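## Task

Move each bottle whose cap is grey onto the tray, and leave every other bottle off it. At the end every bottle must be upright, and the arrangement must hold by itself, not because the robot is propping it. Anything the robot is still in contact with at the end must not settle downward by more than roughly a fingernail's thickness once left alone, or the task fails.

## Robot and tools

ROBOT. There are two Doosan M1013 six-joint arms, left_arm and right_arm, each with a Robotiq 140 mm two-finger gripper. Base positions in the scene frame: left_arm (-0.008, +0.433, 0) m, right_arm (-0.090, -0.605, 0) m, both turned almost zero about z. The arm names are labels only and do not match the left and right sides of a camera image.

FRAME. One shared scene frame: origin on the table top between the arms, +z up, +x outward over the table, left_arm on the +y side. Reported gripper positions are in metres and quaternions are wxyz. end_effector_position is the point between the pads when closed; closed fingertips extend about 33 mm past it, fully open ones about 9 mm. Closing pushes the tips roughly 24 mm further from the arm, so keep that clearance above the table. Printed hand positions may be somewhat wrong, especially at long reach.

execute_actions. Argument actions is a list holding at most one item. An empty list commands nothing and returns the state with camera pictures. An action item is {"rows": [...], "steps": n}: 1 to 15 rows, steps up to 15 (default 15), each step 1/30 s; each row is used for one step and the last row repeats to fill the steps. An action must have at least 9 steps. A wait item is {"steps": n} with n up to 300; it counts from the previous result, and your reply time is included. Optional pictures: true adds camera images to an action result. A refused call moves nothing.

ROW LAYOUT. Every row has 18 numbers covering both arms, even if only one moves: left_arm waist, shoulder, elbow, forearm roll, wrist pitch, wrist roll, then gripper position, force_limit, speed; then the same nine for right_arm. The six joint numbers are absolute target angles in radians, in the same form as the Joint positions line, not offsets. Ranges: waist, shoulder, forearm roll, wrist pitch, wrist roll -6.283 to 6.283; elbow -2.792 to 2.792. A target more than 0.010 rad beyond a range end, and further out than the current angle, gets the call refused. True ends may differ by up to 0.010 rad; a target past the true end is cut to it and the result reports "joint sent to its limit" (possibly about an earlier, still running action).

GRIPPER NUMBERS, each in [-1, 1], absolute settings: position +1 fully open (140 mm), about -0.8 pads touch, -1 closes until blocked. force_limit: about 14 N at -1, 60 N at 0, 107 N at +1. speed: pad gap changes about 30 mm/s at -1, 140 at 0, 250 at +1. To leave a gripper unchanged, resend its previous three numbers; 0 is a real command, not a no-op.

GRIPPING. Send position -1 and confirm object_status 2. Codes: 0 moving; 1 blocked while opening; 2 blocked while closing (holding); 3 reached the request or pads met (thin items may still be held). Stopped fingers stay put until the position number changes by 0.01 or more, or the object yields or slips. To squeeze harder, raise force_limit and switch position between -1 and -0.98. position_measured is in counts: 3 fully open, 230 pads together, not linear in mm.

MOTION. Joint target speed caps: 2.09 rad/s waist and shoulder, 3.14 elbow, 3.93 for the three wrist joints, with 0.3 s to accelerate; joints of one arm are slowed together so they arrive together. Each step, targets stay within a lead of the measured angle (0.456 rad waist/shoulder, 0.683 elbow, 0.854 wrist joints), and if the targets would move the gripper over 70 mm from where it is, all are scaled back. Arms keep heading for the last row sent while you think or wait, until motion nearly stops or a step is HELD. Each result is captured 9 steps before its action finishes; those steps run during your reply.

RESULT LINES. State line per arm: gripper pose and linear/angular velocity. Joint positions and Joint velocities: one block per arm (rad, rad/s). Joint torques: offset, scaled and noisy; steady at rest unless contact or load changes. Flange force: outside force on the gripper including held weight, noisy, worst after sudden stops; "no reading" near singularities or at start. "joint command not followed": the clearance check altered or blocked joint targets on some steps, the rest of the row applied. HELD: your row, or part of it, was not sent on that step. MOTOR HOT warns of overheating from holding loads; an OVER-TEMPERATURE FAULT brakes that arm until it cools.

FAULTS AND CARE. Load limits (N m): waist 302, shoulder 302, elbow 142, forearm roll 40, wrist pitch 40, wrist roll 40, held weight included. Reaching one, or an outside force of 144 N anywhere on the arm, tool or load, halts that arm for 10 s, drops the rest of the call, and lets it yield. Do not let the arms collide or push each other. Do not drop, slam or shove objects, and never knock anything off the table. Brief tugs on held items or pushes on loose ones may happen.

CAMERAS. cam_head_left and cam_head_right, each 672x504, head-mounted looking down over the table; calibration (pinhole plus radial distortion, T_world_to_cam) was supplied and may be a little off.

zoom_image: camera (cam_head_left or cam_head_right) and region [x0, y0, x1, y1] in image pixels from the top-left, at most 504 by 504; returns a closer view of the latest image.

read_manual: optional section "licences"; returns URDF licence text only, no motion.

finished_scene: scene = number of the current scene. Irreversible; reports whether the goal was met and gives the next task. Ending a reply with no tool call ends everything.

Each tool is called as name([rows], argument=value, ...), one row to a line, values as JSON.

## Session

execute_actions(actions=[])

Scene clock: 0.00 s of 6400.00 s.
left_arm: end_effector_position=(+0.6581, +0.7208, +0.2450) position_measured=3 object_status=3 end_effector_quat_wxyz=(-0.008, +0.800, -0.023, +0.599) end_effector_velocity=(-0.000, +0.001, -0.000) end_effector_angular_velocity=(+0.000, -0.001, +0.000) | right_arm: end_effector_position=(+0.1995, -0.2927, +0.2893) position_measured=3 object_status=3 end_effector_quat_wxyz=(+0.373, +0.681, -0.483, +0.406) end_effector_velocity=(+0.001, -0.000, -0.000) end_effector_angular_velocity=(-0.001, +0.001, -0.001)
Joint positions: left_arm=[ 0.64   0.149  2.29  -2.187  0.777  4.173] | right_arm=[ 1.184  0.318  1.866 -0.615  1.969  4.047]
Joint velocities: left_arm=[ 0.001  0.001 -0.     0.     0.001  0.001] | right_arm=[-0.001  0.001  0.    -0.    -0.    -0.001]
Joint torques (N m, as the joint torque sensors report them, + toward a larger angle): no reading
Flange force (N, the push that the arm receives, along the gripper's own x y z axes): no reading

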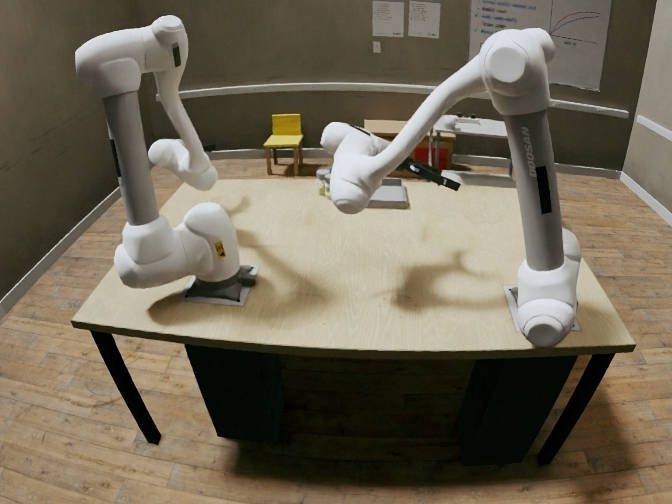

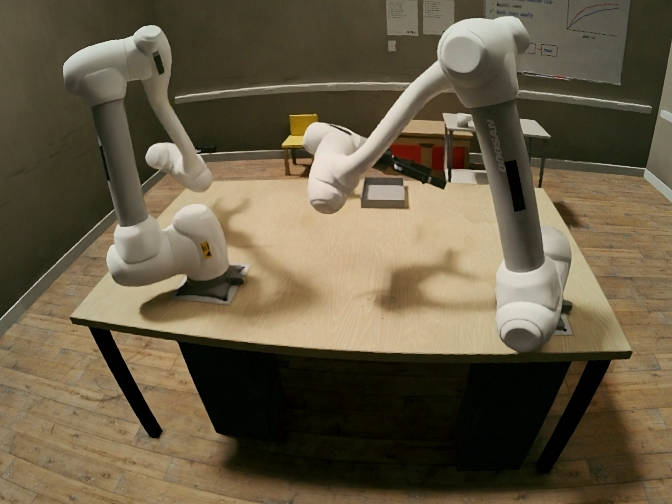

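execute_actions([
  {"rows":[[0.64,0.149,2.29,-2.187,0.777,4.173,1,0,0,-0.3,0.1,1.8,0,1.24,3.14,1,0,0]]},
])

execute_actions([
  {"steps":75},
], pictures=true)

zoom_image(camera="cam_head_left", region=[260,140,460,240])

zoom_image(camera="cam_head_right", region=[260,140,460,240])

Scene clock: 0.63 s of 6400.00 s.
left_arm: end_effector_position=(+0.6581, +0.7207, +0.2450) position_measured=3 object_status=3 end_effector_quat_wxyz=(-0.008, +0.800, -0.023, +0.599) end_effector_velocity=(+0.000, -0.000, +0.000) end_effector_angular_velocity=(+0.002, +0.000, -0.002) | right_arm: end_effector_position=(+0.2153, -0.2899, +0.2558) position_measured=3 object_status=3 end_effector_quat_wxyz=(+0.350, +0.751, -0.484, +0.281) end_effector_velocity=(+0.195, +0.111, -0.333) end_effector_angular_velocity=(+2.614, +2.085, +0.042)
Joint positions: left_arm=[ 0.64   0.149  2.29  -2.187  0.777  4.173] | right_arm=[ 1.091  0.273  1.853 -0.489  1.818  3.87 ]
Joint velocities: left_arm=[-0.    -0.001 -0.     0.002 -0.    -0.   ] | right_arm=[-1.124 -0.53  -0.163  1.491 -1.761 -2.091]
Joint torques (N m, as the joint torque sensors report them, + toward a larger angle): left_arm=[ -0.65 -39.95 -26.13  -2.31   2.27   0.12] | right_arm=[-20.67 -76.42 -39.94   2.58   1.2   -0.4 ]
Flange force (N, the push that the arm receives, along the gripper's own x y z axes): left_arm=[2.3 0.9 -2.8] | right_arm=[3.6 4.9 -0.2]
Steps of this call (steps 1 to 13: nothing new was sent; steps 14 to 19: the first 6 steps of this action). Readings (joint positions | what the end effector reports):
14: left_arm=[0.640 0.149 2.290 -2.187 0.777 4.173] | right_arm=[1.184 0.318 1.866 -0.615 1.969 4.047] | left_arm position_measured=3 object_status=3 | right_arm position_measured=3 object_status=3
15: left_arm=[0.640 0.149 2.290 -2.187 0.777 4.173] | right_arm=[1.181 0.316 1.866 -0.611 1.963 4.040] | left_arm position_measured=3 object_status=3 | right_arm position_measured=3 object_status=3
17: left_arm=[0.640 0.149 2.290 -2.187 0.777 4.173] | right_arm=[1.151 0.302 1.862 -0.570 1.915 3.983] | left_arm position_measured=3 object_status=3 | right_arm position_measured=3 object_status=3
19: the state above

Scene clock: 3.13 s of 6400.00 s.
left_arm: end_effector_position=(+0.6582, +0.7207, +0.2451) position_measured=3 object_status=3 end_effector_quat_wxyz=(-0.008, +0.800, -0.023, +0.599) end_effector_velocity=(+0.000, -0.001, -0.000) end_effector_angular_velocity=(-0.000, +0.001, -0.000) | right_arm: end_effector_position=(+0.4824, -0.7582, +0.2562) position_measured=3 object_status=3 end_effector_quat_wxyz=(+0.000, -0.586, +0.810, -0.001) end_effector_velocity=(+0.000, -0.000, -0.000) end_effector_angular_velocity=(+0.001, -0.000, -0.002)
Joint positions: left_arm=[ 0.64   0.149  2.29  -2.187  0.777  4.173] | right_arm=[-0.3   0.1   1.8   0.    1.24  3.14]
Joint velocities: left_arm=[-0.001  0.     0.    -0.    -0.     0.   ] | right_arm=[-0.001  0.001 -0.     0.001 -0.001  0.   ]
Joint torques (N m, as the joint torque sensors report them, + toward a larger angle): left_arm=[ -0.86 -39.71 -25.88  -2.43   2.31  -0.18] | right_arm=[ -2.14 -48.32 -37.42   4.14  -0.14   0.21]
Flange force (N, the push that the arm receives, along the gripper's own x y z axes): left_arm=[2.1 0.5 -2.6] | right_arm=[-3.0 -1.8 -3.4]
Kept back: nothing.
Steps of this call (steps 1 to 9: the last 9 steps of your previous action; steps 10 to 75: the robot went on to your last target). Readings (joint positions | what the end effector reports):
1: left_arm=[0.640 0.149 2.290 -2.187 0.777 4.173] | right_arm=[1.049 0.255 1.847 -0.436 1.757 3.794] | left_arm position_measured=3 object_status=3 | right_arm position_measured=3 object_status=3
2: left_arm=[0.640 0.149 2.290 -2.187 0.777 4.173] | right_arm=[1.006 0.237 1.841 -0.388 1.699 3.721] | left_arm position_measured=3 object_status=3 | right_arm position_measured=3 object_status=3
4: left_arm=[0.640 0.149 2.290 -2.187 0.777 4.173] | right_arm=[0.924 0.209 1.833 -0.308 1.605 3.602] | left_arm position_measured=3 object_status=3 | right_arm position_measured=3 object_status=3
8: left_arm=[0.640 0.149 2.290 -2.187 0.777 4.173] | right_arm=[0.775 0.173 1.822 -0.206 1.484 3.448] | left_arm position_measured=3 object_status=3 | right_arm position_measured=3 object_status=3
75: the state above
All arms were judged still, so your last target was given up. Only a new action makes them travel on or press farther. Fingers that are still opening or closing keep moving.

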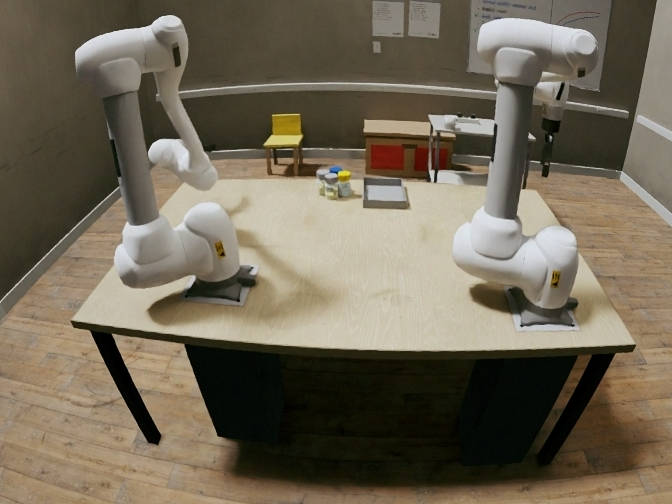

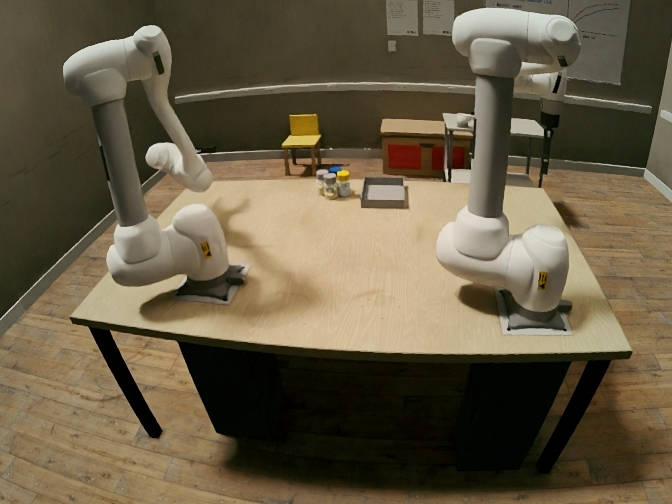

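Region (260, 140, 460, 240) of cam_head_left's 672x504 image, scaled by 2.520, with more detail than that image has.

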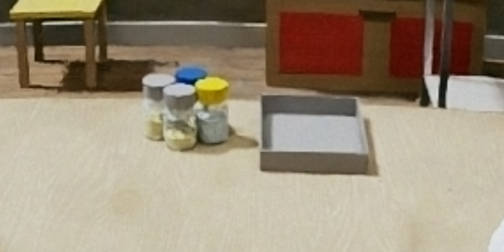

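Region (260, 140, 460, 240) of cam_head_right's 672x504 image, scaled by 2.520, with more detail than that image has.

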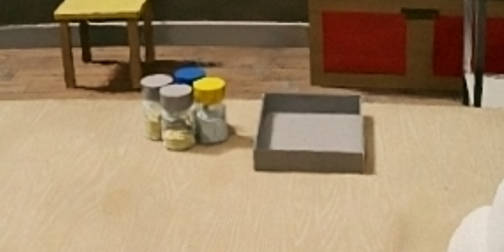

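execute_actions([
  {"rows":[[0.5,0.149,1.7,-2.187,0.777,4.236,0.05,-0.5,0,-0.3,0.1,1.8,0,1.24,3.14,1,0,0]]},
])

execute_actions([
  {"rows":[[0.3,0.149,1.7,0,1.2,4.236,0.05,-0.5,0,-0.3,0.1,1.8,0,1.24,3.14,1,0,0]]},
])

execute_actions([
  {"steps":60},
])

execute_actions([
  {"rows":[[-0.461,0.2946,1.7263,0,1.1207,4.236,0.05,-0.5,0,-0.3,0.1,1.8,0,1.24,3.14,1,0,0]]},
])

execute_actions([
  {"steps":50},
], pictures=true)

zoom_image(camera="cam_head_left", region=[280,120,420,220])

zoom_image(camera="cam_head_right", region=[280,120,420,220])

Scene clock: 5.13 s of 6400.00 s.
left_arm: end_effector_position=(+0.7027, +0.7320, +0.3058) position_measured=36 object_status=0 end_effector_quat_wxyz=(-0.027, +0.776, -0.051, +0.629) end_effector_velocity=(+0.282, +0.053, +0.413) end_effector_angular_velocity=(+0.417, -0.514, -0.167) | right_arm: end_effector_position=(+0.4824, -0.7582, +0.2562) position_measured=3 object_status=3 end_effector_quat_wxyz=(+0.000, -0.586, +0.810, -0.001) end_effector_velocity=(-0.000, +0.000, +0.001) end_effector_angular_velocity=(-0.001, -0.000, +0.002)
Joint positions: left_arm=[ 0.618  0.149  2.195 -2.187  0.777  4.182] | right_arm=[-0.3   0.1   1.8   0.    1.24  3.14]
Joint velocities: left_arm=[-0.153 -0.    -0.622  0.001  0.     0.066] | right_arm=[ 0.001 -0.001  0.    -0.001  0.    -0.002]
Joint torques (N m, as the joint torque sensors report them, + toward a larger angle): left_arm=[  2.18 -41.04 -24.13  -2.15   2.11   0.08] | right_arm=[ -1.66 -47.46 -38.55   4.02  -0.18   0.2 ]
Flange force (N, the push that the arm receives, along the gripper's own x y z axes): left_arm=[5.8 5.4 -1.8] | right_arm=[-2.5 2.4 -2.9]
Steps of this call (steps 1 to 54: nothing new was sent; steps 55 to 60: the first 6 steps of this action). Readings (joint positions | what the end effector reports):
55: left_arm=[0.640 0.149 2.290 -2.187 0.777 4.173] | right_arm=[-0.300 0.100 1.800 0.000 1.240 3.140] | left_arm position_measured=3 object_status=0 | right_arm position_measured=3 object_status=3
56: left_arm=[0.639 0.149 2.285 -2.187 0.777 4.173] | right_arm=[-0.300 0.100 1.800 0.000 1.240 3.140] | left_arm position_measured=6 object_status=0 | right_arm position_measured=3 object_status=3
58: left_arm=[0.629 0.149 2.242 -2.187 0.777 4.177] | right_arm=[-0.300 0.100 1.800 0.000 1.240 3.140] | left_arm position_measured=21 object_status=0 | right_arm position_measured=3 object_status=3
60: the state above

Scene clock: 5.63 s of 6400.00 s.
left_arm: end_effector_position=(+0.8089, +0.6739, +0.4902) position_measured=123 object_status=0 end_effector_quat_wxyz=(-0.060, +0.682, -0.210, +0.698) end_effector_velocity=(+0.094, -0.467, +0.159) end_effector_angular_velocity=(+0.904, -0.169, -1.144) | right_arm: end_effector_position=(+0.4824, -0.7582, +0.2562) position_measured=3 object_status=3 end_effector_quat_wxyz=(+0.000, -0.586, +0.810, -0.001) end_effector_velocity=(+0.000, -0.001, -0.001) end_effector_angular_velocity=(+0.001, +0.001, -0.002)
Joint positions: left_arm=[ 0.521  0.149  1.925 -2.058  0.839  4.211] | right_arm=[-0.3   0.1   1.8   0.    1.24  3.14]
Joint velocities: left_arm=[-0.295 -0.    -0.343  1.007  0.468  0.035] | right_arm=[-0.001  0.002 -0.     0.001 -0.     0.001]
Joint torques (N m, as the joint torque sensors report them, + toward a larger angle): left_arm=[  0.24 -55.27 -39.02  -3.98   1.99   0.  ] | right_arm=[ -1.18 -46.69 -37.03   4.44  -0.04  -0.28]
Flange force (N, the push that the arm receives, along the gripper's own x y z axes): left_arm=[2.2 -3.0 1.7] | right_arm=[-2.4 0.3 -4.7]
Steps of this call (steps 1 to 9: the last 9 steps of your previous action; steps 10 to 15: the first 6 steps of this action). Readings (joint positions | what the end effector reports):
10: left_arm=[0.566 0.149 1.977 -2.187 0.777 4.206] | right_arm=[-0.300 0.100 1.800 0.000 1.240 3.140] | left_arm position_measured=112 object_status=0 | right_arm position_measured=3 object_status=3
11: left_arm=[0.559 0.149 1.960 -2.182 0.779 4.207] | right_arm=[-0.300 0.100 1.800 0.000 1.240 3.140] | left_arm position_measured=119 object_status=0 | right_arm position_measured=3 object_status=3
13: left_arm=[0.541 0.149 1.945 -2.132 0.803 4.209] | right_arm=[-0.300 0.100 1.800 0.000 1.240 3.140] | left_arm position_measured=123 object_status=0 | right_arm position_measured=3 object_status=3
15: the state above

Scene clock: 7.63 s of 6400.00 s.
left_arm: end_effector_position=(+0.6157, +0.6508, +0.2810) position_measured=123 object_status=3 end_effector_quat_wxyz=(+0.046, -0.371, +0.928, -0.004) end_effector_velocity=(+0.000, -0.001, -0.001) end_effector_angular_velocity=(-0.001, +0.000, -0.001) | right_arm: end_effector_position=(+0.4824, -0.7582, +0.2562) position_measured=3 object_status=3 end_effector_quat_wxyz=(+0.000, -0.586, +0.810, -0.001) end_effector_velocity=(-0.000, -0.000, +0.000) end_effector_angular_velocity=(+0.001, -0.000, -0.000)
Joint positions: left_arm=[ 0.3    0.149  1.7   -0.     1.2    4.236] | right_arm=[-0.3   0.1   1.8   0.    1.24  3.14]
Joint velocities: left_arm=[-0.001  0.     0.001 -0.001 -0.001 -0.   ] | right_arm=[-0.001 -0.001  0.     0.001  0.    -0.001]
Joint torques (N m, as the joint torque sensors report them, + toward a larger angle): left_arm=[ -0.56 -54.81 -39.53   4.64  -0.12  -0.11] | right_arm=[ -0.68 -46.07 -37.93   4.69  -0.03  -0.12]
Flange force (N, the push that the arm receives, along the gripper's own x y z axes): left_arm=[-0.6 0.6 -1.0] | right_arm=[-1.3 3.4 -4.3]
Kept back: nothing.
Steps of this call (steps 1 to 9: the last 9 steps of your previous action; steps 10 to 60: the robot went on to your last target). Readings (joint positions | what the end effector reports):
1: left_arm=[0.511 0.149 1.915 -2.023 0.854 4.212] | right_arm=[-0.300 0.100 1.800 0.000 1.240 3.140] | left_arm position_measured=123 object_status=0 | right_arm position_measured=3 object_status=3
2: left_arm=[0.501 0.149 1.906 -1.987 0.870 4.213] | right_arm=[-0.300 0.100 1.800 0.000 1.240 3.140] | left_arm position_measured=123 object_status=3 | right_arm position_measured=3 object_status=3
4: left_arm=[0.482 0.149 1.886 -1.909 0.901 4.216] | right_arm=[-0.300 0.100 1.800 0.000 1.240 3.140] | left_arm position_measured=123 object_status=3 | right_arm position_measured=3 object_status=3
8: left_arm=[0.445 0.149 1.848 -1.733 0.962 4.220] | right_arm=[-0.300 0.100 1.800 0.000 1.240 3.140] | left_arm position_measured=123 object_status=3 | right_arm position_measured=3 object_status=3
60: the state above
All arms were judged still, so your last target was given up. Only a new action makes them travel on or press farther. Fingers that are still opening or closing keep moving.

Scene clock: 7.83 s of 6400.00 s.
left_arm: end_effector_position=(+0.6368, +0.6000, +0.2617) position_measured=123 object_status=3 end_effector_quat_wxyz=(+0.038, -0.333, +0.942, -0.005) end_effector_velocity=(+0.152, -0.432, -0.153) end_effector_angular_velocity=(-0.026, +0.131, -0.682) | right_arm: end_effector_position=(+0.4824, -0.7582, +0.2562) position_measured=3 object_status=3 end_effector_quat_wxyz=(+0.000, -0.586, +0.810, -0.001) end_effector_velocity=(-0.000, -0.001, -0.000) end_effector_angular_velocity=(+0.001, +0.000, -0.003)
Joint positions: left_arm=[0.218 0.175 1.704 0.    1.186 4.236] | right_arm=[-0.3   0.1   1.8   0.    1.24  3.14]
Joint velocities: left_arm=[-0.682  0.203  0.037  0.001 -0.107 -0.   ] | right_arm=[-0.002  0.001 -0.     0.001  0.     0.001]
Joint torques (N m, as the joint torque sensors report them, + toward a larger angle): left_arm=[  9.74 -75.34 -44.18   5.09   0.3   -0.29] | right_arm=[ -0.41 -44.37 -37.3    4.1    0.05  -0.27]
Flange force (N, the push that the arm receives, along the gripper's own x y z axes): left_arm=[0.8 0.9 1.4] | right_arm=[-0.2 4.1 -5.2]
Steps of this call (steps 1 to 6: the first 6 steps of this action). Readings (joint positions | what the end effector reports):
1: left_arm=[0.300 0.149 1.700 0.000 1.200 4.236] | right_arm=[-0.300 0.100 1.800 0.000 1.240 3.140] | left_arm position_measured=123 object_status=3 | right_arm position_measured=3 object_status=3
2: left_arm=[0.296 0.150 1.700 0.000 1.200 4.236] | right_arm=[-0.300 0.100 1.800 0.000 1.240 3.140] | left_arm position_measured=123 object_status=3 | right_arm position_measured=3 object_status=3
4: left_arm=[0.267 0.159 1.701 0.000 1.194 4.236] | right_arm=[-0.300 0.100 1.800 0.000 1.240 3.140] | left_arm position_measured=123 object_status=3 | right_arm position_measured=3 object_status=3
6: the state above

Scene clock: 9.50 s of 6400.00 s.
left_arm: end_effector_position=(+0.6146, +0.1496, +0.1701) position_measured=123 object_status=3 end_effector_quat_wxyz=(-0.000, +0.000, +1.000, -0.000) end_effector_velocity=(+0.000, -0.000, -0.000) end_effector_angular_velocity=(+0.000, -0.001, -0.001) | right_arm: end_effector_position=(+0.4824, -0.7582, +0.2562) position_measured=3 object_status=3 end_effector_quat_wxyz=(+0.000, -0.586, +0.810, -0.001) end_effector_velocity=(+0.000, +0.000, +0.000) end_effector_angular_velocity=(+0.001, -0.000, -0.000)
Joint positions: left_arm=[-0.461  0.295  1.726 -0.     1.121  4.236] | right_arm=[-0.3   0.1   1.8   0.    1.24  3.14]
Joint velocities: left_arm=[-0.001  0.    -0.     0.001 -0.    -0.   ] | right_arm=[ 0.    -0.    -0.     0.001  0.     0.   ]
Joint torques (N m, as the joint torque sensors report them, + toward a larger angle): left_arm=[ -0.6  -65.64 -36.5    4.54   0.08   0.03] | right_arm=[ -2.29 -46.07 -38.22   4.14  -0.09   0.1 ]
Flange force (N, the push that the arm receives, along the gripper's own x y z axes): left_arm=[0.3 0.7 -2.1] | right_arm=[-3.2 3.3 -3.5]
Kept back: nothing.
Steps of this call (steps 1 to 9: the last 9 steps of your previous action; steps 10 to 50: the robot went on to your last target). Readings (joint positions | what the end effector reports):
1: left_arm=[0.196 0.181 1.705 0.000 1.183 4.236] | right_arm=[-0.300 0.100 1.800 0.000 1.240 3.140] | left_arm position_measured=123 object_status=3 | right_arm position_measured=3 object_status=3
2: left_arm=[0.174 0.187 1.707 0.000 1.180 4.236] | right_arm=[-0.300 0.100 1.800 0.000 1.240 3.140] | left_arm position_measured=123 object_status=3 | right_arm position_measured=3 object_status=3
4: left_arm=[0.129 0.198 1.709 0.000 1.174 4.236] | right_arm=[-0.300 0.100 1.800 0.000 1.240 3.140] | left_arm position_measured=123 object_status=3 | right_arm position_measured=3 object_status=3
8: left_arm=[0.039 0.217 1.712 0.000 1.163 4.236] | right_arm=[-0.300 0.100 1.800 0.000 1.240 3.140] | left_arm position_measured=123 object_status=3 | right_arm position_measured=3 object_status=3
50: the state above

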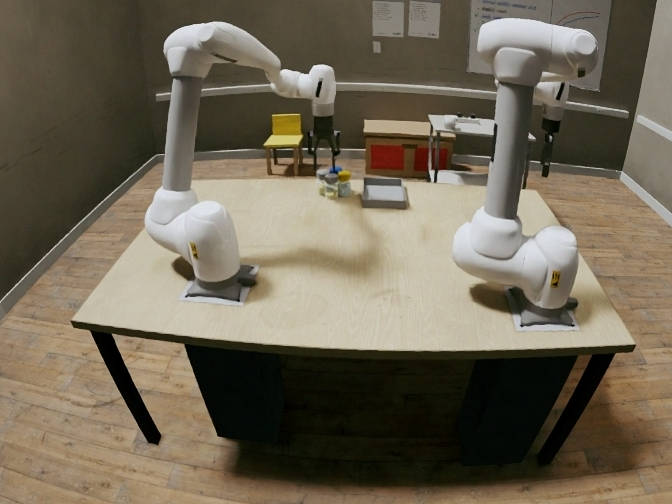

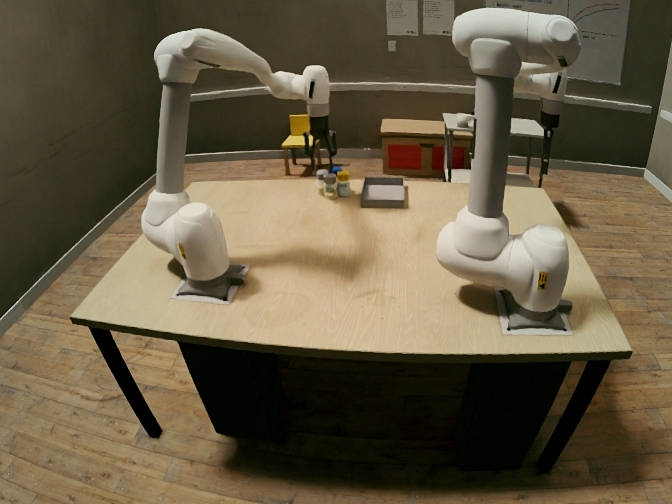

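Region (280, 120, 420, 220) of cam_head_left's 672x504 image, scaled by 3.600, with more detail than that image has; it fills the top 360 rows of this view, and the rest is white.

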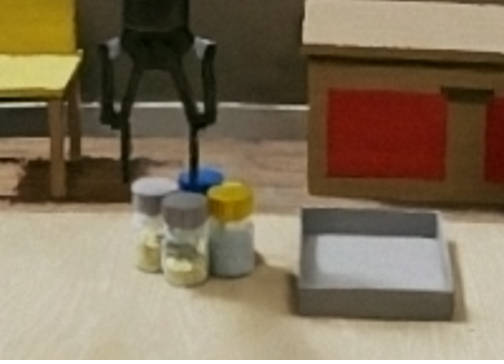

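Region (280, 120, 420, 220) of cam_head_right's 672x504 image, scaled by 3.600, with more detail than that image has; it fills the top 360 rows of this view, and the rest is white.

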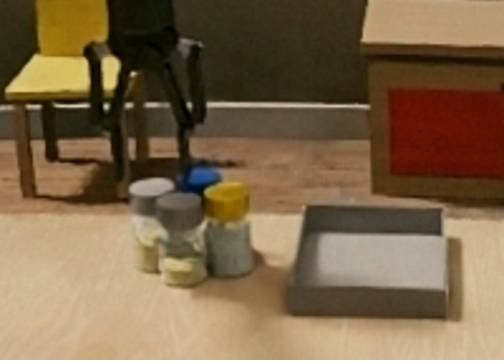

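execute_actions([
  {"rows":[[-0.469,0.3697,1.6811,0,1.0908,4.228,0.0,-0.5,0,-0.3,0.1,1.8,0,1.24,3.14,1,0,0]]},
])

execute_actions([
  {"steps":20},
], pictures=true)

zoom_image(camera="cam_head_left", region=[290,140,370,210])

zoom_image(camera="cam_head_right", region=[290,140,370,210])

Scene clock: 10.30 s of 6400.00 s.
left_arm: end_effector_position=(+0.6408, +0.1303, +0.1432) position_measured=129 object_status=0 end_effector_quat_wxyz=(-0.000, +0.001, +1.000, +0.000) end_effector_velocity=(+0.120, -0.091, -0.134) end_effector_angular_velocity=(+0.004, +0.009, +0.004) | right_arm: end_effector_position=(+0.4824, -0.7582, +0.2562) position_measured=3 object_status=3 end_effector_quat_wxyz=(+0.000, -0.586, +0.810, -0.001) end_effector_velocity=(-0.000, -0.001, +0.001) end_effector_angular_velocity=(-0.000, -0.001, -0.000)
Joint positions: left_arm=[-0.468  0.361  1.687  0.     1.094  4.23 ] | right_arm=[-0.3   0.1   1.8   0.    1.24  3.14]
Joint velocities: left_arm=[-0.034  0.317 -0.188 -0.001 -0.119 -0.037] | right_arm=[-0.001 -0.001 -0.     0.     0.    -0.001]
Joint torques (N m, as the joint torque sensors report them, + toward a larger angle): left_arm=[   8.85 -114.6   -42.16    4.8     0.77    0.56] | right_arm=[ -0.84 -46.27 -37.66   4.41   0.04   0.13]
Flange force (N, the push that the arm receives, along the gripper's own x y z axes): left_arm=[5.1 3.5 -3.0] | right_arm=[-0.7 2.7 -4.5]
Steps of this call (steps 1 to 15: the robot went on to your last target; steps 16 to 18: nothing new was sent; steps 19 to 24: the first 6 steps of this action). Readings (joint positions | what the end effector reports):
19: left_arm=[-0.461 0.295 1.726 0.000 1.121 4.236] | right_arm=[-0.300 0.100 1.800 0.000 1.240 3.140] | left_arm position_measured=123 object_status=0 | right_arm position_measured=3 object_status=3
20: left_arm=[-0.461 0.298 1.724 0.000 1.119 4.236] | right_arm=[-0.300 0.100 1.800 0.000 1.240 3.140] | left_arm position_measured=125 object_status=0 | right_arm position_measured=3 object_status=3
22: left_arm=[-0.464 0.327 1.706 0.000 1.107 4.234] | right_arm=[-0.300 0.100 1.800 0.000 1.240 3.140] | left_arm position_measured=129 object_status=0 | right_arm position_measured=3 object_status=3
24: the state above

Scene clock: 10.97 s of 6400.00 s.
left_arm: end_effector_position=(+0.6446, +0.1276, +0.1399) position_measured=129 object_status=3 end_effector_quat_wxyz=(-0.000, +0.000, +1.000, +0.000) end_effector_velocity=(-0.000, -0.000, -0.000) end_effector_angular_velocity=(-0.001, -0.000, -0.000) | right_arm: end_effector_position=(+0.4824, -0.7582, +0.2562) position_measured=3 object_status=3 end_effector_quat_wxyz=(+0.000, -0.586, +0.810, -0.001) end_effector_velocity=(+0.000, +0.001, +0.001) end_effector_angular_velocity=(+0.000, -0.002, +0.000)
Joint positions: left_arm=[-0.469  0.37   1.681  0.     1.091  4.228] | right_arm=[-0.3   0.1   1.8   0.    1.24  3.14]
Joint velocities: left_arm=[-0.    -0.     0.    -0.001 -0.001  0.   ] | right_arm=[ 0.001 -0.001 -0.     0.001 -0.     0.001]
Joint torques (N m, as the joint torque sensors report them, + toward a larger angle): left_arm=[  0.24 -70.94 -36.42   4.41   0.45   0.  ] | right_arm=[ -2.96 -45.36 -37.49   4.39   0.05  -0.2 ]
Flange force (N, the push that the arm receives, along the gripper's own x y z axes): left_arm=[3.8 1.6 -2.2] | right_arm=[-5.5 4.0 -5.2]
Kept back: nothing.
Steps of this call (steps 1 to 9: the last 9 steps of your previous action; steps 10 to 15: the robot went on to your last target; steps 16 to 20: nothing new was sent). Readings (joint positions | what the end effector reports):
1: left_arm=[-0.469 0.368 1.683 0.000 1.092 4.229] | right_arm=[-0.300 0.100 1.800 0.000 1.240 3.140] | left_arm position_measured=129 object_status=0 | right_arm position_measured=3 object_status=3
2: left_arm=[-0.469 0.370 1.682 0.000 1.091 4.228] | right_arm=[-0.300 0.100 1.800 0.000 1.240 3.140] | left_arm position_measured=129 object_status=3 | right_arm position_measured=3 object_status=3
4: left_arm=[-0.469 0.370 1.681 0.000 1.091 4.228] | right_arm=[-0.300 0.100 1.800 0.000 1.240 3.140] | left_arm position_measured=129 object_status=3 | right_arm position_measured=3 object_status=3
8: left_arm=[-0.469 0.370 1.681 0.000 1.091 4.228] | right_arm=[-0.300 0.100 1.800 0.000 1.240 3.140] | left_arm position_measured=129 object_status=3 | right_arm position_measured=3 object_status=3
20: the state above
All arms were judged still, so your last target was given up. Only a new action makes them travel on or press farther. Fingers that are still opening or closing keep moving.

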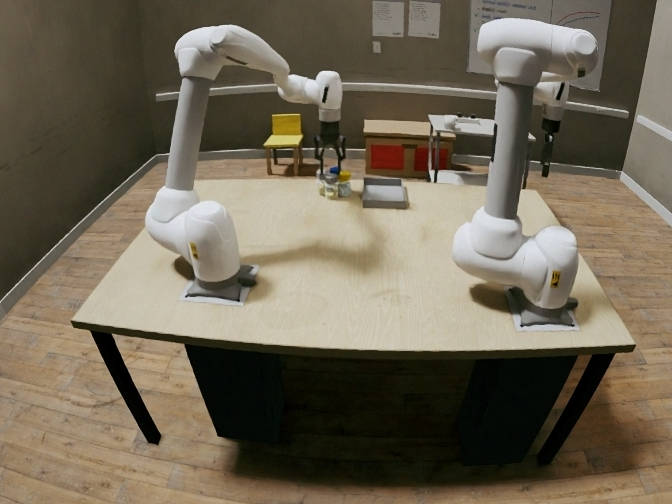

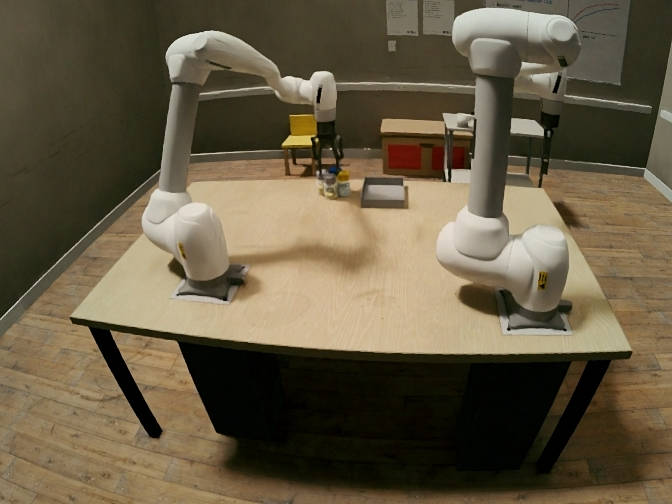

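Region (290, 140, 370, 210) of cam_head_left's 672x504 image, scaled by 6.300, with more detail than that image has; it fills the top 441 rows of this view, and the rest is white.

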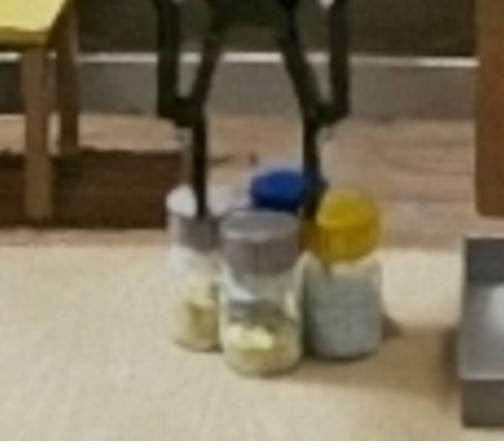

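Region (290, 140, 370, 210) of cam_head_right's 672x504 image, scaled by 6.300, with more detail than that image has; it fills the top 441 rows of this view, and the rest is white.

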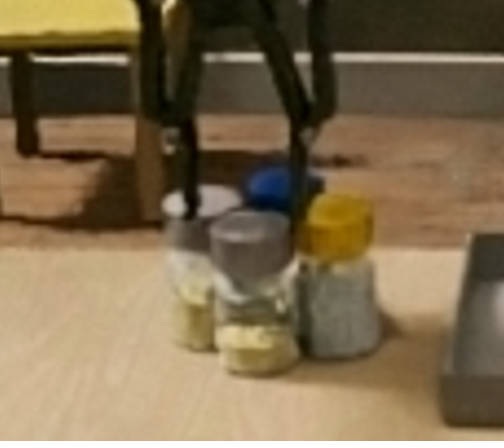

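execute_actions([
  {"rows":[[-0.4757,0.365,1.69,0,1.0866,4.221,0.0,-0.5,0,-0.3,0.1,1.8,0,1.24,3.14,1,0,0],[-0.4757,0.365,1.69,0,1.0866,4.221,0.0,-0.5,0,-0.3,0.1,1.8,0,1.24,3.14,1,0,0],[-0.4757,0.365,1.69,0,1.0866,4.221,0.0,-0.5,0,-0.3,0.1,1.8,0,1.24,3.14,1,0,0],[-0.4757,0.372,1.697,0,1.0726,4.221,0.0,-0.5,0,-0.3,0.1,1.8,0,1.24,3.14,1,0,0],[-0.4757,0.376,1.701,0,1.0646,4.221,0.0,-0.5,0,-0.3,0.1,1.8,0,1.24,3.14,1,0,0],[-0.4757,0.38,1.705,0,1.0566,4.221,0.0,-0.5,0,-0.3,0.1,1.8,0,1.24,3.14,1,0,0],[-0.4757,0.384,1.709,0,1.0486,4.221,0.0,-0.5,0,-0.3,0.1,1.8,0,1.24,3.14,1,0,0],[-0.4757,0.388,1.7135,0,1.04,4.221,0.0,-0.5,0,-0.3,0.1,1.8,0,1.24,3.14,1,0,0],[-0.4757,0.393,1.7186,0,1.03,4.221,0.0,-0.5,0,-0.3,0.1,1.8,0,1.24,3.14,1,0,0]]},
])

execute_actions([
  {"steps":20},
], pictures=true)

zoom_image(camera="cam_head_left", region=[290,140,370,210])

Scene clock: 22.17 s of 6400.00 s.
left_arm: end_effector_position=(+0.6405, +0.1245, +0.1339) position_measured=129 object_status=3 end_effector_quat_wxyz=(+0.001, -0.000, +1.000, -0.001) end_effector_velocity=(-0.000, +0.000, +0.000) end_effector_angular_velocity=(+0.000, +0.000, -0.001) | right_arm: end_effector_position=(+0.4824, -0.7582, +0.2562) position_measured=3 object_status=3 end_effector_quat_wxyz=(+0.000, -0.586, +0.810, -0.001) end_effector_velocity=(-0.000, -0.001, +0.000) end_effector_angular_velocity=(-0.001, -0.000, -0.001)
Joint positions: left_arm=[-0.475  0.369  1.694 -0.     1.075  4.221] | right_arm=[-0.3   0.1   1.8  -0.    1.24  3.14]
Joint velocities: left_arm=[-0. -0.  0.  0.  0.  0.] | right_arm=[-0.002 -0.    -0.    -0.001 -0.    -0.001]
Joint torques (N m, as the joint torque sensors report them, + toward a larger angle): left_arm=[ -2.55 -49.79 -24.5    3.66  -1.26  -0.24] | right_arm=[ -1.56 -46.23 -37.78   4.07  -0.12   0.08]
Flange force (N, the push that the arm receives, along the gripper's own x y z axes): left_arm=[5.8 7.0 -31.9] | right_arm=[-2.2 2.6 -4.3]
FORCE FAULT: contact force on the left arm reached its limit, and that arm stopped for 10 seconds. The contact can be on any part of that arm, not only on its tool. That arm's remaining commands of this call were not run. That arm holds still and accepts commands again. Move the arm away from the contact; if what it grips holds it there, let go first. Pushing or pulling that hard again can fault the arm again.
Kept back: nothing.
The stop of the left arm began at step 36 of this call (marked STOPPED below). From that step on that arm followed nothing that you had sent. 9 of its steps, steps kept back included, did not run and will not run. The other arm was sent all steps of this action in this call, none kept back. Nothing is kept back now, and the robot has no last target.
Steps of this call (steps 1 to 29: nothing new was sent; steps 30 to 35: the first 6 steps of this action; steps 36 to 44: the last 9 steps of this action, not kept back; steps 45 to 336: the stop continued). Readings (joint positions | what the end effector reports):
30: left_arm=[-0.469 0.370 1.681 -0.000 1.091 4.228] | right_arm=[-0.300 0.100 1.800 -0.000 1.240 3.140] | left_arm position_measured=129 object_status=3 | right_arm position_measured=3 object_status=3
31: left_arm=[-0.471 0.368 1.683 -0.000 1.089 4.226] | right_arm=[-0.300 0.100 1.800 -0.000 1.240 3.140] | left_arm position_measured=129 object_status=3 | right_arm position_measured=3 object_status=3
33: left_arm=[-0.474 0.366 1.689 -0.000 1.087 4.222] | right_arm=[-0.300 0.100 1.800 -0.000 1.240 3.140] | left_arm position_measured=129 object_status=3 | right_arm position_measured=3 object_status=3
36: left_arm=[-0.475 0.370 1.694 -0.000 1.075 4.221] | right_arm=[-0.300 0.100 1.800 -0.000 1.240 3.140] | left_arm position_measured=128 object_status=3 | right_arm position_measured=3 object_status=3 STOPPED (the left arm)
37: left_arm=[-0.475 0.370 1.694 -0.000 1.075 4.221] | right_arm=[-0.300 0.100 1.800 -0.000 1.240 3.140] | left_arm position_measured=129 object_status=3 | right_arm position_measured=3 object_status=3
336: the state above

Scene clock: 22.20 s of 6400.00 s.
left_arm: end_effector_position=(+0.6405, +0.1245, +0.1339) position_measured=129 object_status=3 end_effector_quat_wxyz=(+0.001, -0.000, +1.000, -0.001) end_effector_velocity=(-0.001, -0.000, +0.001) end_effector_angular_velocity=(-0.000, +0.000, -0.000) | right_arm: end_effector_position=(+0.4824, -0.7582, +0.2562) position_measured=3 object_status=3 end_effector_quat_wxyz=(+0.000, -0.586, +0.810, -0.001) end_effector_velocity=(-0.000, -0.001, -0.001) end_effector_angular_velocity=(-0.001, +0.002, -0.000)
Joint positions: left_arm=[-0.475  0.369  1.694 -0.     1.075  4.221] | right_arm=[-0.3   0.1   1.8  -0.    1.24  3.14]
Joint velocities: left_arm=[-0.    -0.002  0.001 -0.     0.001  0.   ] | right_arm=[-0.001  0.001  0.    -0.001  0.    -0.   ]
Joint torques (N m, as the joint torque sensors report them, + toward a larger angle): left_arm=[ -2.66 -51.24 -25.49   4.03  -1.27  -0.28] | right_arm=[ -3.98 -47.03 -37.97   4.42   0.05   0.11]
Flange force (N, the push that the arm receives, along the gripper's own x y z axes): left_arm=[5.9 7.4 -30.2] | right_arm=[-6.6 1.6 -3.0]
Kept back: nothing.
A stop began in an earlier call of the same reply, so what this call sent did not run. Send another action.
Steps of this call (step 1: nothing new was sent). Readings (joint positions | what the end effector reports):
1: the state above

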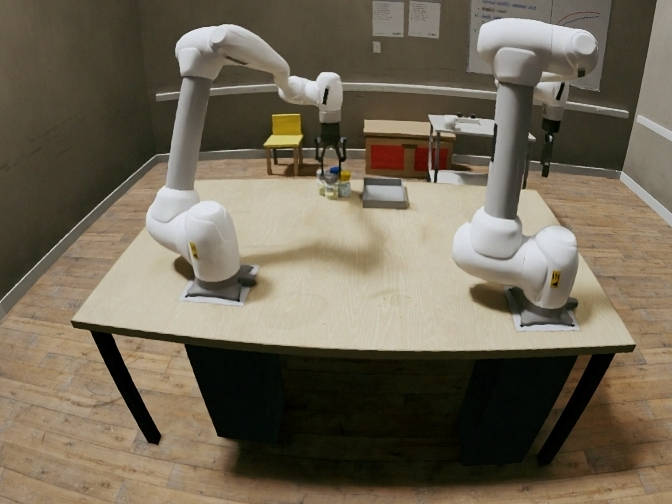

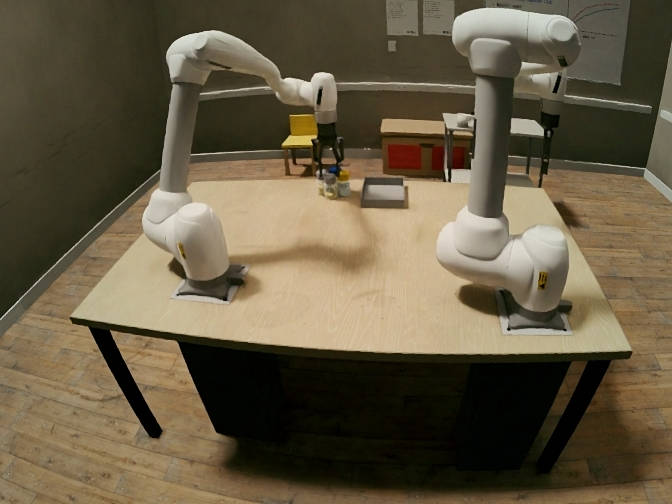

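Region (290, 140, 370, 210) of cam_head_left's 672x504 image, scaled by 6.300, with more detail than that image has; it fills the top 441 rows of this view, and the rest is white.

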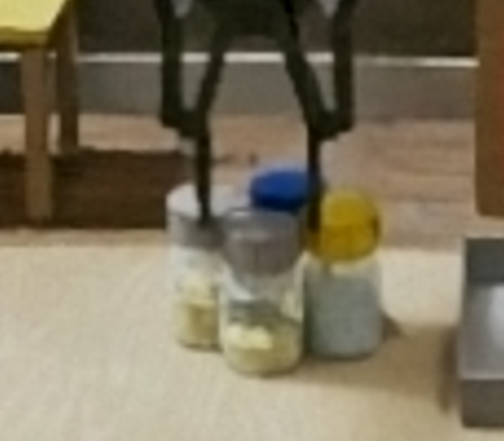

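execute_actions([
  {"rows":[[-0.4757,0.355,1.68,0,1.1066,4.221,0.0,-0.5,0,-0.3,0.1,1.8,0,1.24,3.14,1,0,0]],"steps":9},
])

execute_actions([
  {"rows":[[-0.5148,0.2946,1.7666,0,1.0804,4.182,0.0,-0.5,0,-0.3,0.1,1.8,0,1.24,3.14,1,0,0]]},
])

execute_actions([
  {"rows":[[-0.5148,0.3295,1.805,0,1.0071,4.182,0.0,-0.5,0,-0.3,0.1,1.8,0,1.24,3.14,1,0,0]]},
])

execute_actions([
  {"steps":15},
], pictures=true)

zoom_image(camera="cam_head_left", region=[290,140,370,210])

Scene clock: 25.67 s of 6400.00 s.
left_arm: end_effector_position=(+0.6405, +0.1245, +0.1339) position_measured=129 object_status=3 end_effector_quat_wxyz=(+0.001, -0.000, +1.000, -0.001) end_effector_velocity=(-0.000, +0.000, +0.000) end_effector_angular_velocity=(-0.001, -0.000, +0.001) | right_arm: end_effector_position=(+0.4824, -0.7582, +0.2562) position_measured=3 object_status=3 end_effector_quat_wxyz=(+0.000, -0.586, +0.810, -0.001) end_effector_velocity=(+0.000, +0.001, +0.000) end_effector_angular_velocity=(+0.001, +0.000, +0.001)
Joint positions: left_arm=[-0.475  0.369  1.694 -0.     1.075  4.221] | right_arm=[-0.3   0.1   1.8  -0.    1.24  3.14]
Joint velocities: left_arm=[ 0.    -0.001  0.    -0.001 -0.    -0.   ] | right_arm=[ 0.002 -0.    -0.     0.     0.     0.001]
Joint torques (N m, as the joint torque sensors report them, + toward a larger angle): left_arm=[ -2.52 -49.91 -24.76   4.12  -1.28  -0.02] | right_arm=[ -4.52 -46.97 -38.43   4.27  -0.06  -0.02]
Flange force (N, the push that the arm receives, along the gripper's own x y z axes): left_arm=[6.4 6.8 -31.6] | right_arm=[-7.8 2.7 -2.9]
Kept back: the last 9 steps of this action.
Steps of this call (steps 1 to 90: nothing new was sent; then 0.47 s passed at rest). Readings (joint positions | what the end effector reports):
1: left_arm=[-0.475 0.369 1.694 -0.000 1.075 4.221] | right_arm=[-0.300 0.100 1.800 -0.000 1.240 3.140] | left_arm position_measured=129 object_status=3 | right_arm position_measured=3 object_status=3
2: left_arm=[-0.475 0.369 1.694 -0.000 1.075 4.221] | right_arm=[-0.300 0.100 1.800 -0.000 1.240 3.140] | left_arm position_measured=129 object_status=3 | right_arm position_measured=3 object_status=3
4: left_arm=[-0.475 0.369 1.694 -0.000 1.075 4.221] | right_arm=[-0.300 0.100 1.800 -0.000 1.240 3.140] | left_arm position_measured=129 object_status=3 | right_arm position_measured=3 object_status=3
8: left_arm=[-0.475 0.369 1.694 -0.000 1.075 4.221] | right_arm=[-0.300 0.100 1.800 -0.000 1.240 3.140] | left_arm position_measured=129 object_status=3 | right_arm position_measured=3 object_status=3
90: the state above

Scene clock: 26.17 s of 6400.00 s.
left_arm: end_effector_position=(+0.5931, +0.1218, +0.1503) position_measured=129 object_status=3 end_effector_quat_wxyz=(-0.000, +0.000, +1.000, +0.000) end_effector_velocity=(-0.148, -0.010, +0.001) end_effector_angular_velocity=(-0.007, -0.011, -0.003) | right_arm: end_effector_position=(+0.4824, -0.7582, +0.2562) position_measured=3 object_status=3 end_effector_quat_wxyz=(+0.000, -0.586, +0.810, -0.001) end_effector_velocity=(-0.001, -0.002, -0.001) end_effector_angular_velocity=(+0.000, +0.003, -0.002)
Joint positions: left_arm=[-0.512  0.299  1.76  -0.     1.083  4.185] | right_arm=[-0.3   0.1   1.8  -0.    1.24  3.14]
Joint velocities: left_arm=[-0.122 -0.191  0.26  -0.001 -0.082 -0.119] | right_arm=[-0.003  0.002  0.    -0.001  0.    -0.001]
Joint torques (N m, as the joint torque sensors report them, + toward a larger angle): left_arm=[  8.69 -41.84 -44.46   5.52  -1.26   0.27] | right_arm=[ -3.11 -45.77 -38.02   4.29  -0.35  -0.13]
Flange force (N, the push that the arm receives, along the gripper's own x y z axes): left_arm=[-1.7 0.6 -1.8] | right_arm=[-4.9 3.0 -4.1]
Steps of this call (steps 1 to 9: the last 9 steps of your previous action; steps 10 to 15: the first 6 steps of this action). Readings (joint positions | what the end effector reports):
10: left_arm=[-0.476 0.355 1.680 0.000 1.107 4.221] | right_arm=[-0.300 0.100 1.800 -0.000 1.240 3.140] | left_arm position_measured=129 object_status=3 | right_arm position_measured=3 object_status=3
11: left_arm=[-0.478 0.352 1.685 0.000 1.106 4.219] | right_arm=[-0.300 0.100 1.800 -0.000 1.240 3.140] | left_arm position_measured=129 object_status=3 | right_arm position_measured=3 object_status=3
13: left_arm=[-0.496 0.324 1.725 0.000 1.093 4.201] | right_arm=[-0.300 0.100 1.800 -0.000 1.240 3.140] | left_arm position_measured=129 object_status=3 | right_arm position_measured=3 object_status=3
15: the state above

Scene clock: 26.67 s of 6400.00 s.
left_arm: end_effector_position=(+0.5893, +0.1217, +0.1088) position_measured=129 object_status=3 end_effector_quat_wxyz=(-0.001, +0.000, +1.000, +0.000) end_effector_velocity=(+0.008, -0.005, -0.036) end_effector_angular_velocity=(-0.011, -0.016, +0.000) | right_arm: end_effector_position=(+0.4824, -0.7582, +0.2562) position_measured=3 object_status=3 end_effector_quat_wxyz=(+0.000, -0.586, +0.810, -0.001) end_effector_velocity=(-0.000, -0.001, +0.001) end_effector_angular_velocity=(-0.000, -0.001, -0.001)
Joint positions: left_arm=[-0.515  0.329  1.804 -0.     1.01   4.182] | right_arm=[-0.3   0.1   1.8  -0.    1.24  3.14]
Joint velocities: left_arm=[-0.001  0.036  0.026 -0.002 -0.081 -0.   ] | right_arm=[-0.001 -0.001 -0.     0.    -0.     0.   ]
Joint torques (N m, as the joint torque sensors report them, + toward a larger angle): left_arm=[   3.32 -100.68  -50.63    5.66    0.75   -0.26] | right_arm=[ -1.54 -44.39 -38.93   4.33   0.1    0.22]
Flange force (N, the push that the arm receives, along the gripper's own x y z axes): left_arm=[4.8 2.1 -3.2] | right_arm=[-1.7 7.8 -3.6]
Steps of this call (steps 1 to 9: the last 9 steps of your previous action; steps 10 to 15: the first 6 steps of this action). Readings (joint positions | what the end effector reports):
10: left_arm=[-0.515 0.295 1.767 -0.000 1.080 4.182] | right_arm=[-0.300 0.100 1.800 -0.000 1.240 3.140] | left_arm position_measured=129 object_status=3 | right_arm position_measured=3 object_status=3
11: left_arm=[-0.515 0.297 1.770 0.000 1.074 4.182] | right_arm=[-0.300 0.100 1.800 -0.000 1.240 3.140] | left_arm position_measured=129 object_status=3 | right_arm position_measured=3 object_status=3
13: left_arm=[-0.515 0.318 1.793 -0.000 1.031 4.182] | right_arm=[-0.300 0.100 1.800 -0.000 1.240 3.140] | left_arm position_measured=129 object_status=3 | right_arm position_measured=3 object_status=3
15: the state above

Scene clock: 27.17 s of 6400.00 s.
left_arm: end_effector_position=(+0.5896, +0.1216, +0.1079) position_measured=129 object_status=3 end_effector_quat_wxyz=(+0.000, +0.000, +1.000, -0.000) end_effector_velocity=(+0.000, -0.000, +0.000) end_effector_angular_velocity=(-0.000, -0.001, -0.001) | right_arm: end_effector_position=(+0.4824, -0.7582, +0.2562) position_measured=3 object_status=3 end_effector_quat_wxyz=(+0.000, -0.586, +0.810, -0.001) end_effector_velocity=(+0.000, +0.002, +0.000) end_effector_angular_velocity=(+0.000, -0.000, +0.001)
Joint positions: left_arm=[-0.515  0.329  1.805 -0.     1.007  4.182] | right_arm=[-0.3   0.1   1.8  -0.    1.24  3.14]
Joint velocities: left_arm=[-0.001 -0.    -0.001  0.    -0.     0.   ] | right_arm=[ 0.002 -0.     0.     0.001 -0.     0.001]
Joint torques (N m, as the joint torque sensors report them, + toward a larger angle): left_arm=[  0.29 -66.44 -34.2    4.01   0.    -0.32] | right_arm=[ -2.52 -43.75 -38.21   4.17  -0.36   0.13]
Flange force (N, the push that the arm receives, along the gripper's own x y z axes): left_arm=[1.0 0.7 -3.2] | right_arm=[-4.0 7.3 -5.4]
Kept back: nothing.
Steps of this call (steps 1 to 9: the last 9 steps of your previous action; steps 10 to 15: the robot went on to your last target). Readings (joint positions | what the end effector reports):
1: left_arm=[-0.515 0.329 1.804 -0.000 1.008 4.182] | right_arm=[-0.300 0.100 1.800 -0.000 1.240 3.140] | left_arm position_measured=129 object_status=3 | right_arm position_measured=3 object_status=3
2: left_arm=[-0.515 0.329 1.804 -0.000 1.008 4.182] | right_arm=[-0.300 0.100 1.800 -0.000 1.240 3.140] | left_arm position_measured=129 object_status=3 | right_arm position_measured=3 object_status=3
4: left_arm=[-0.515 0.329 1.805 -0.000 1.007 4.182] | right_arm=[-0.300 0.100 1.800 -0.000 1.240 3.140] | left_arm position_measured=129 object_status=3 | right_arm position_measured=3 object_status=3
8: left_arm=[-0.515 0.329 1.805 -0.000 1.007 4.182] | right_arm=[-0.300 0.100 1.800 -0.000 1.240 3.140] | left_arm position_measured=129 object_status=3 | right_arm position_measured=3 object_status=3
15: the state above
All arms were judged still, so your last target was given up. Only a new action makes them travel on or press farther. Fingers that are still opening or closing keep moving.

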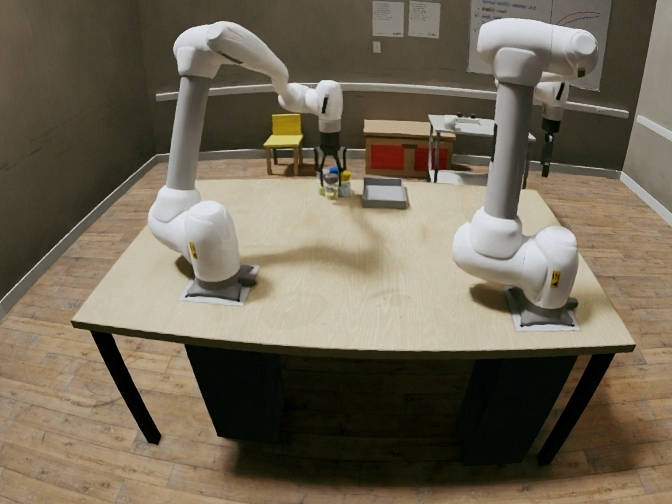

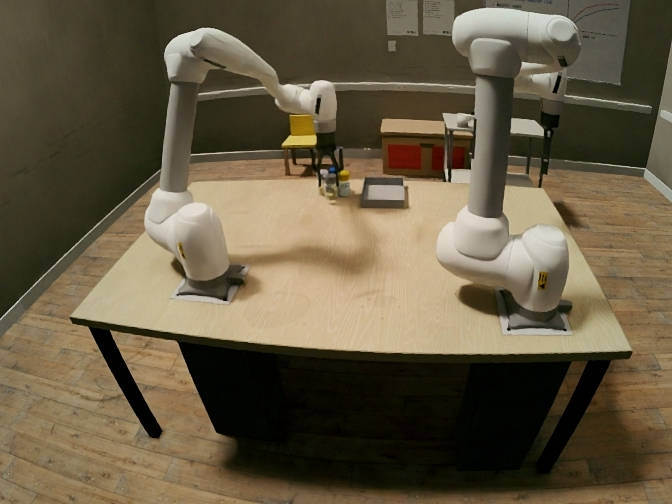

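Region (290, 140, 370, 210) of cam_head_left's 672x504 image, scaled by 6.300, with more detail than that image has; it fills the top 441 rows of this view, and the rest is white.

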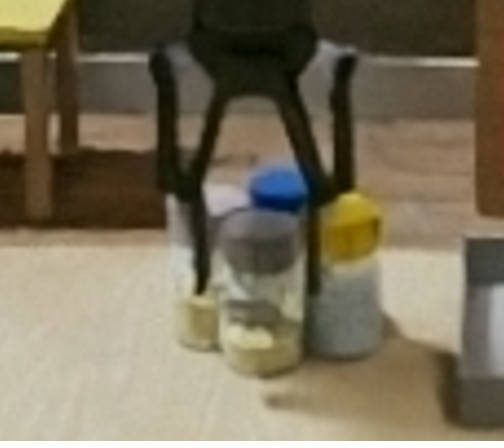

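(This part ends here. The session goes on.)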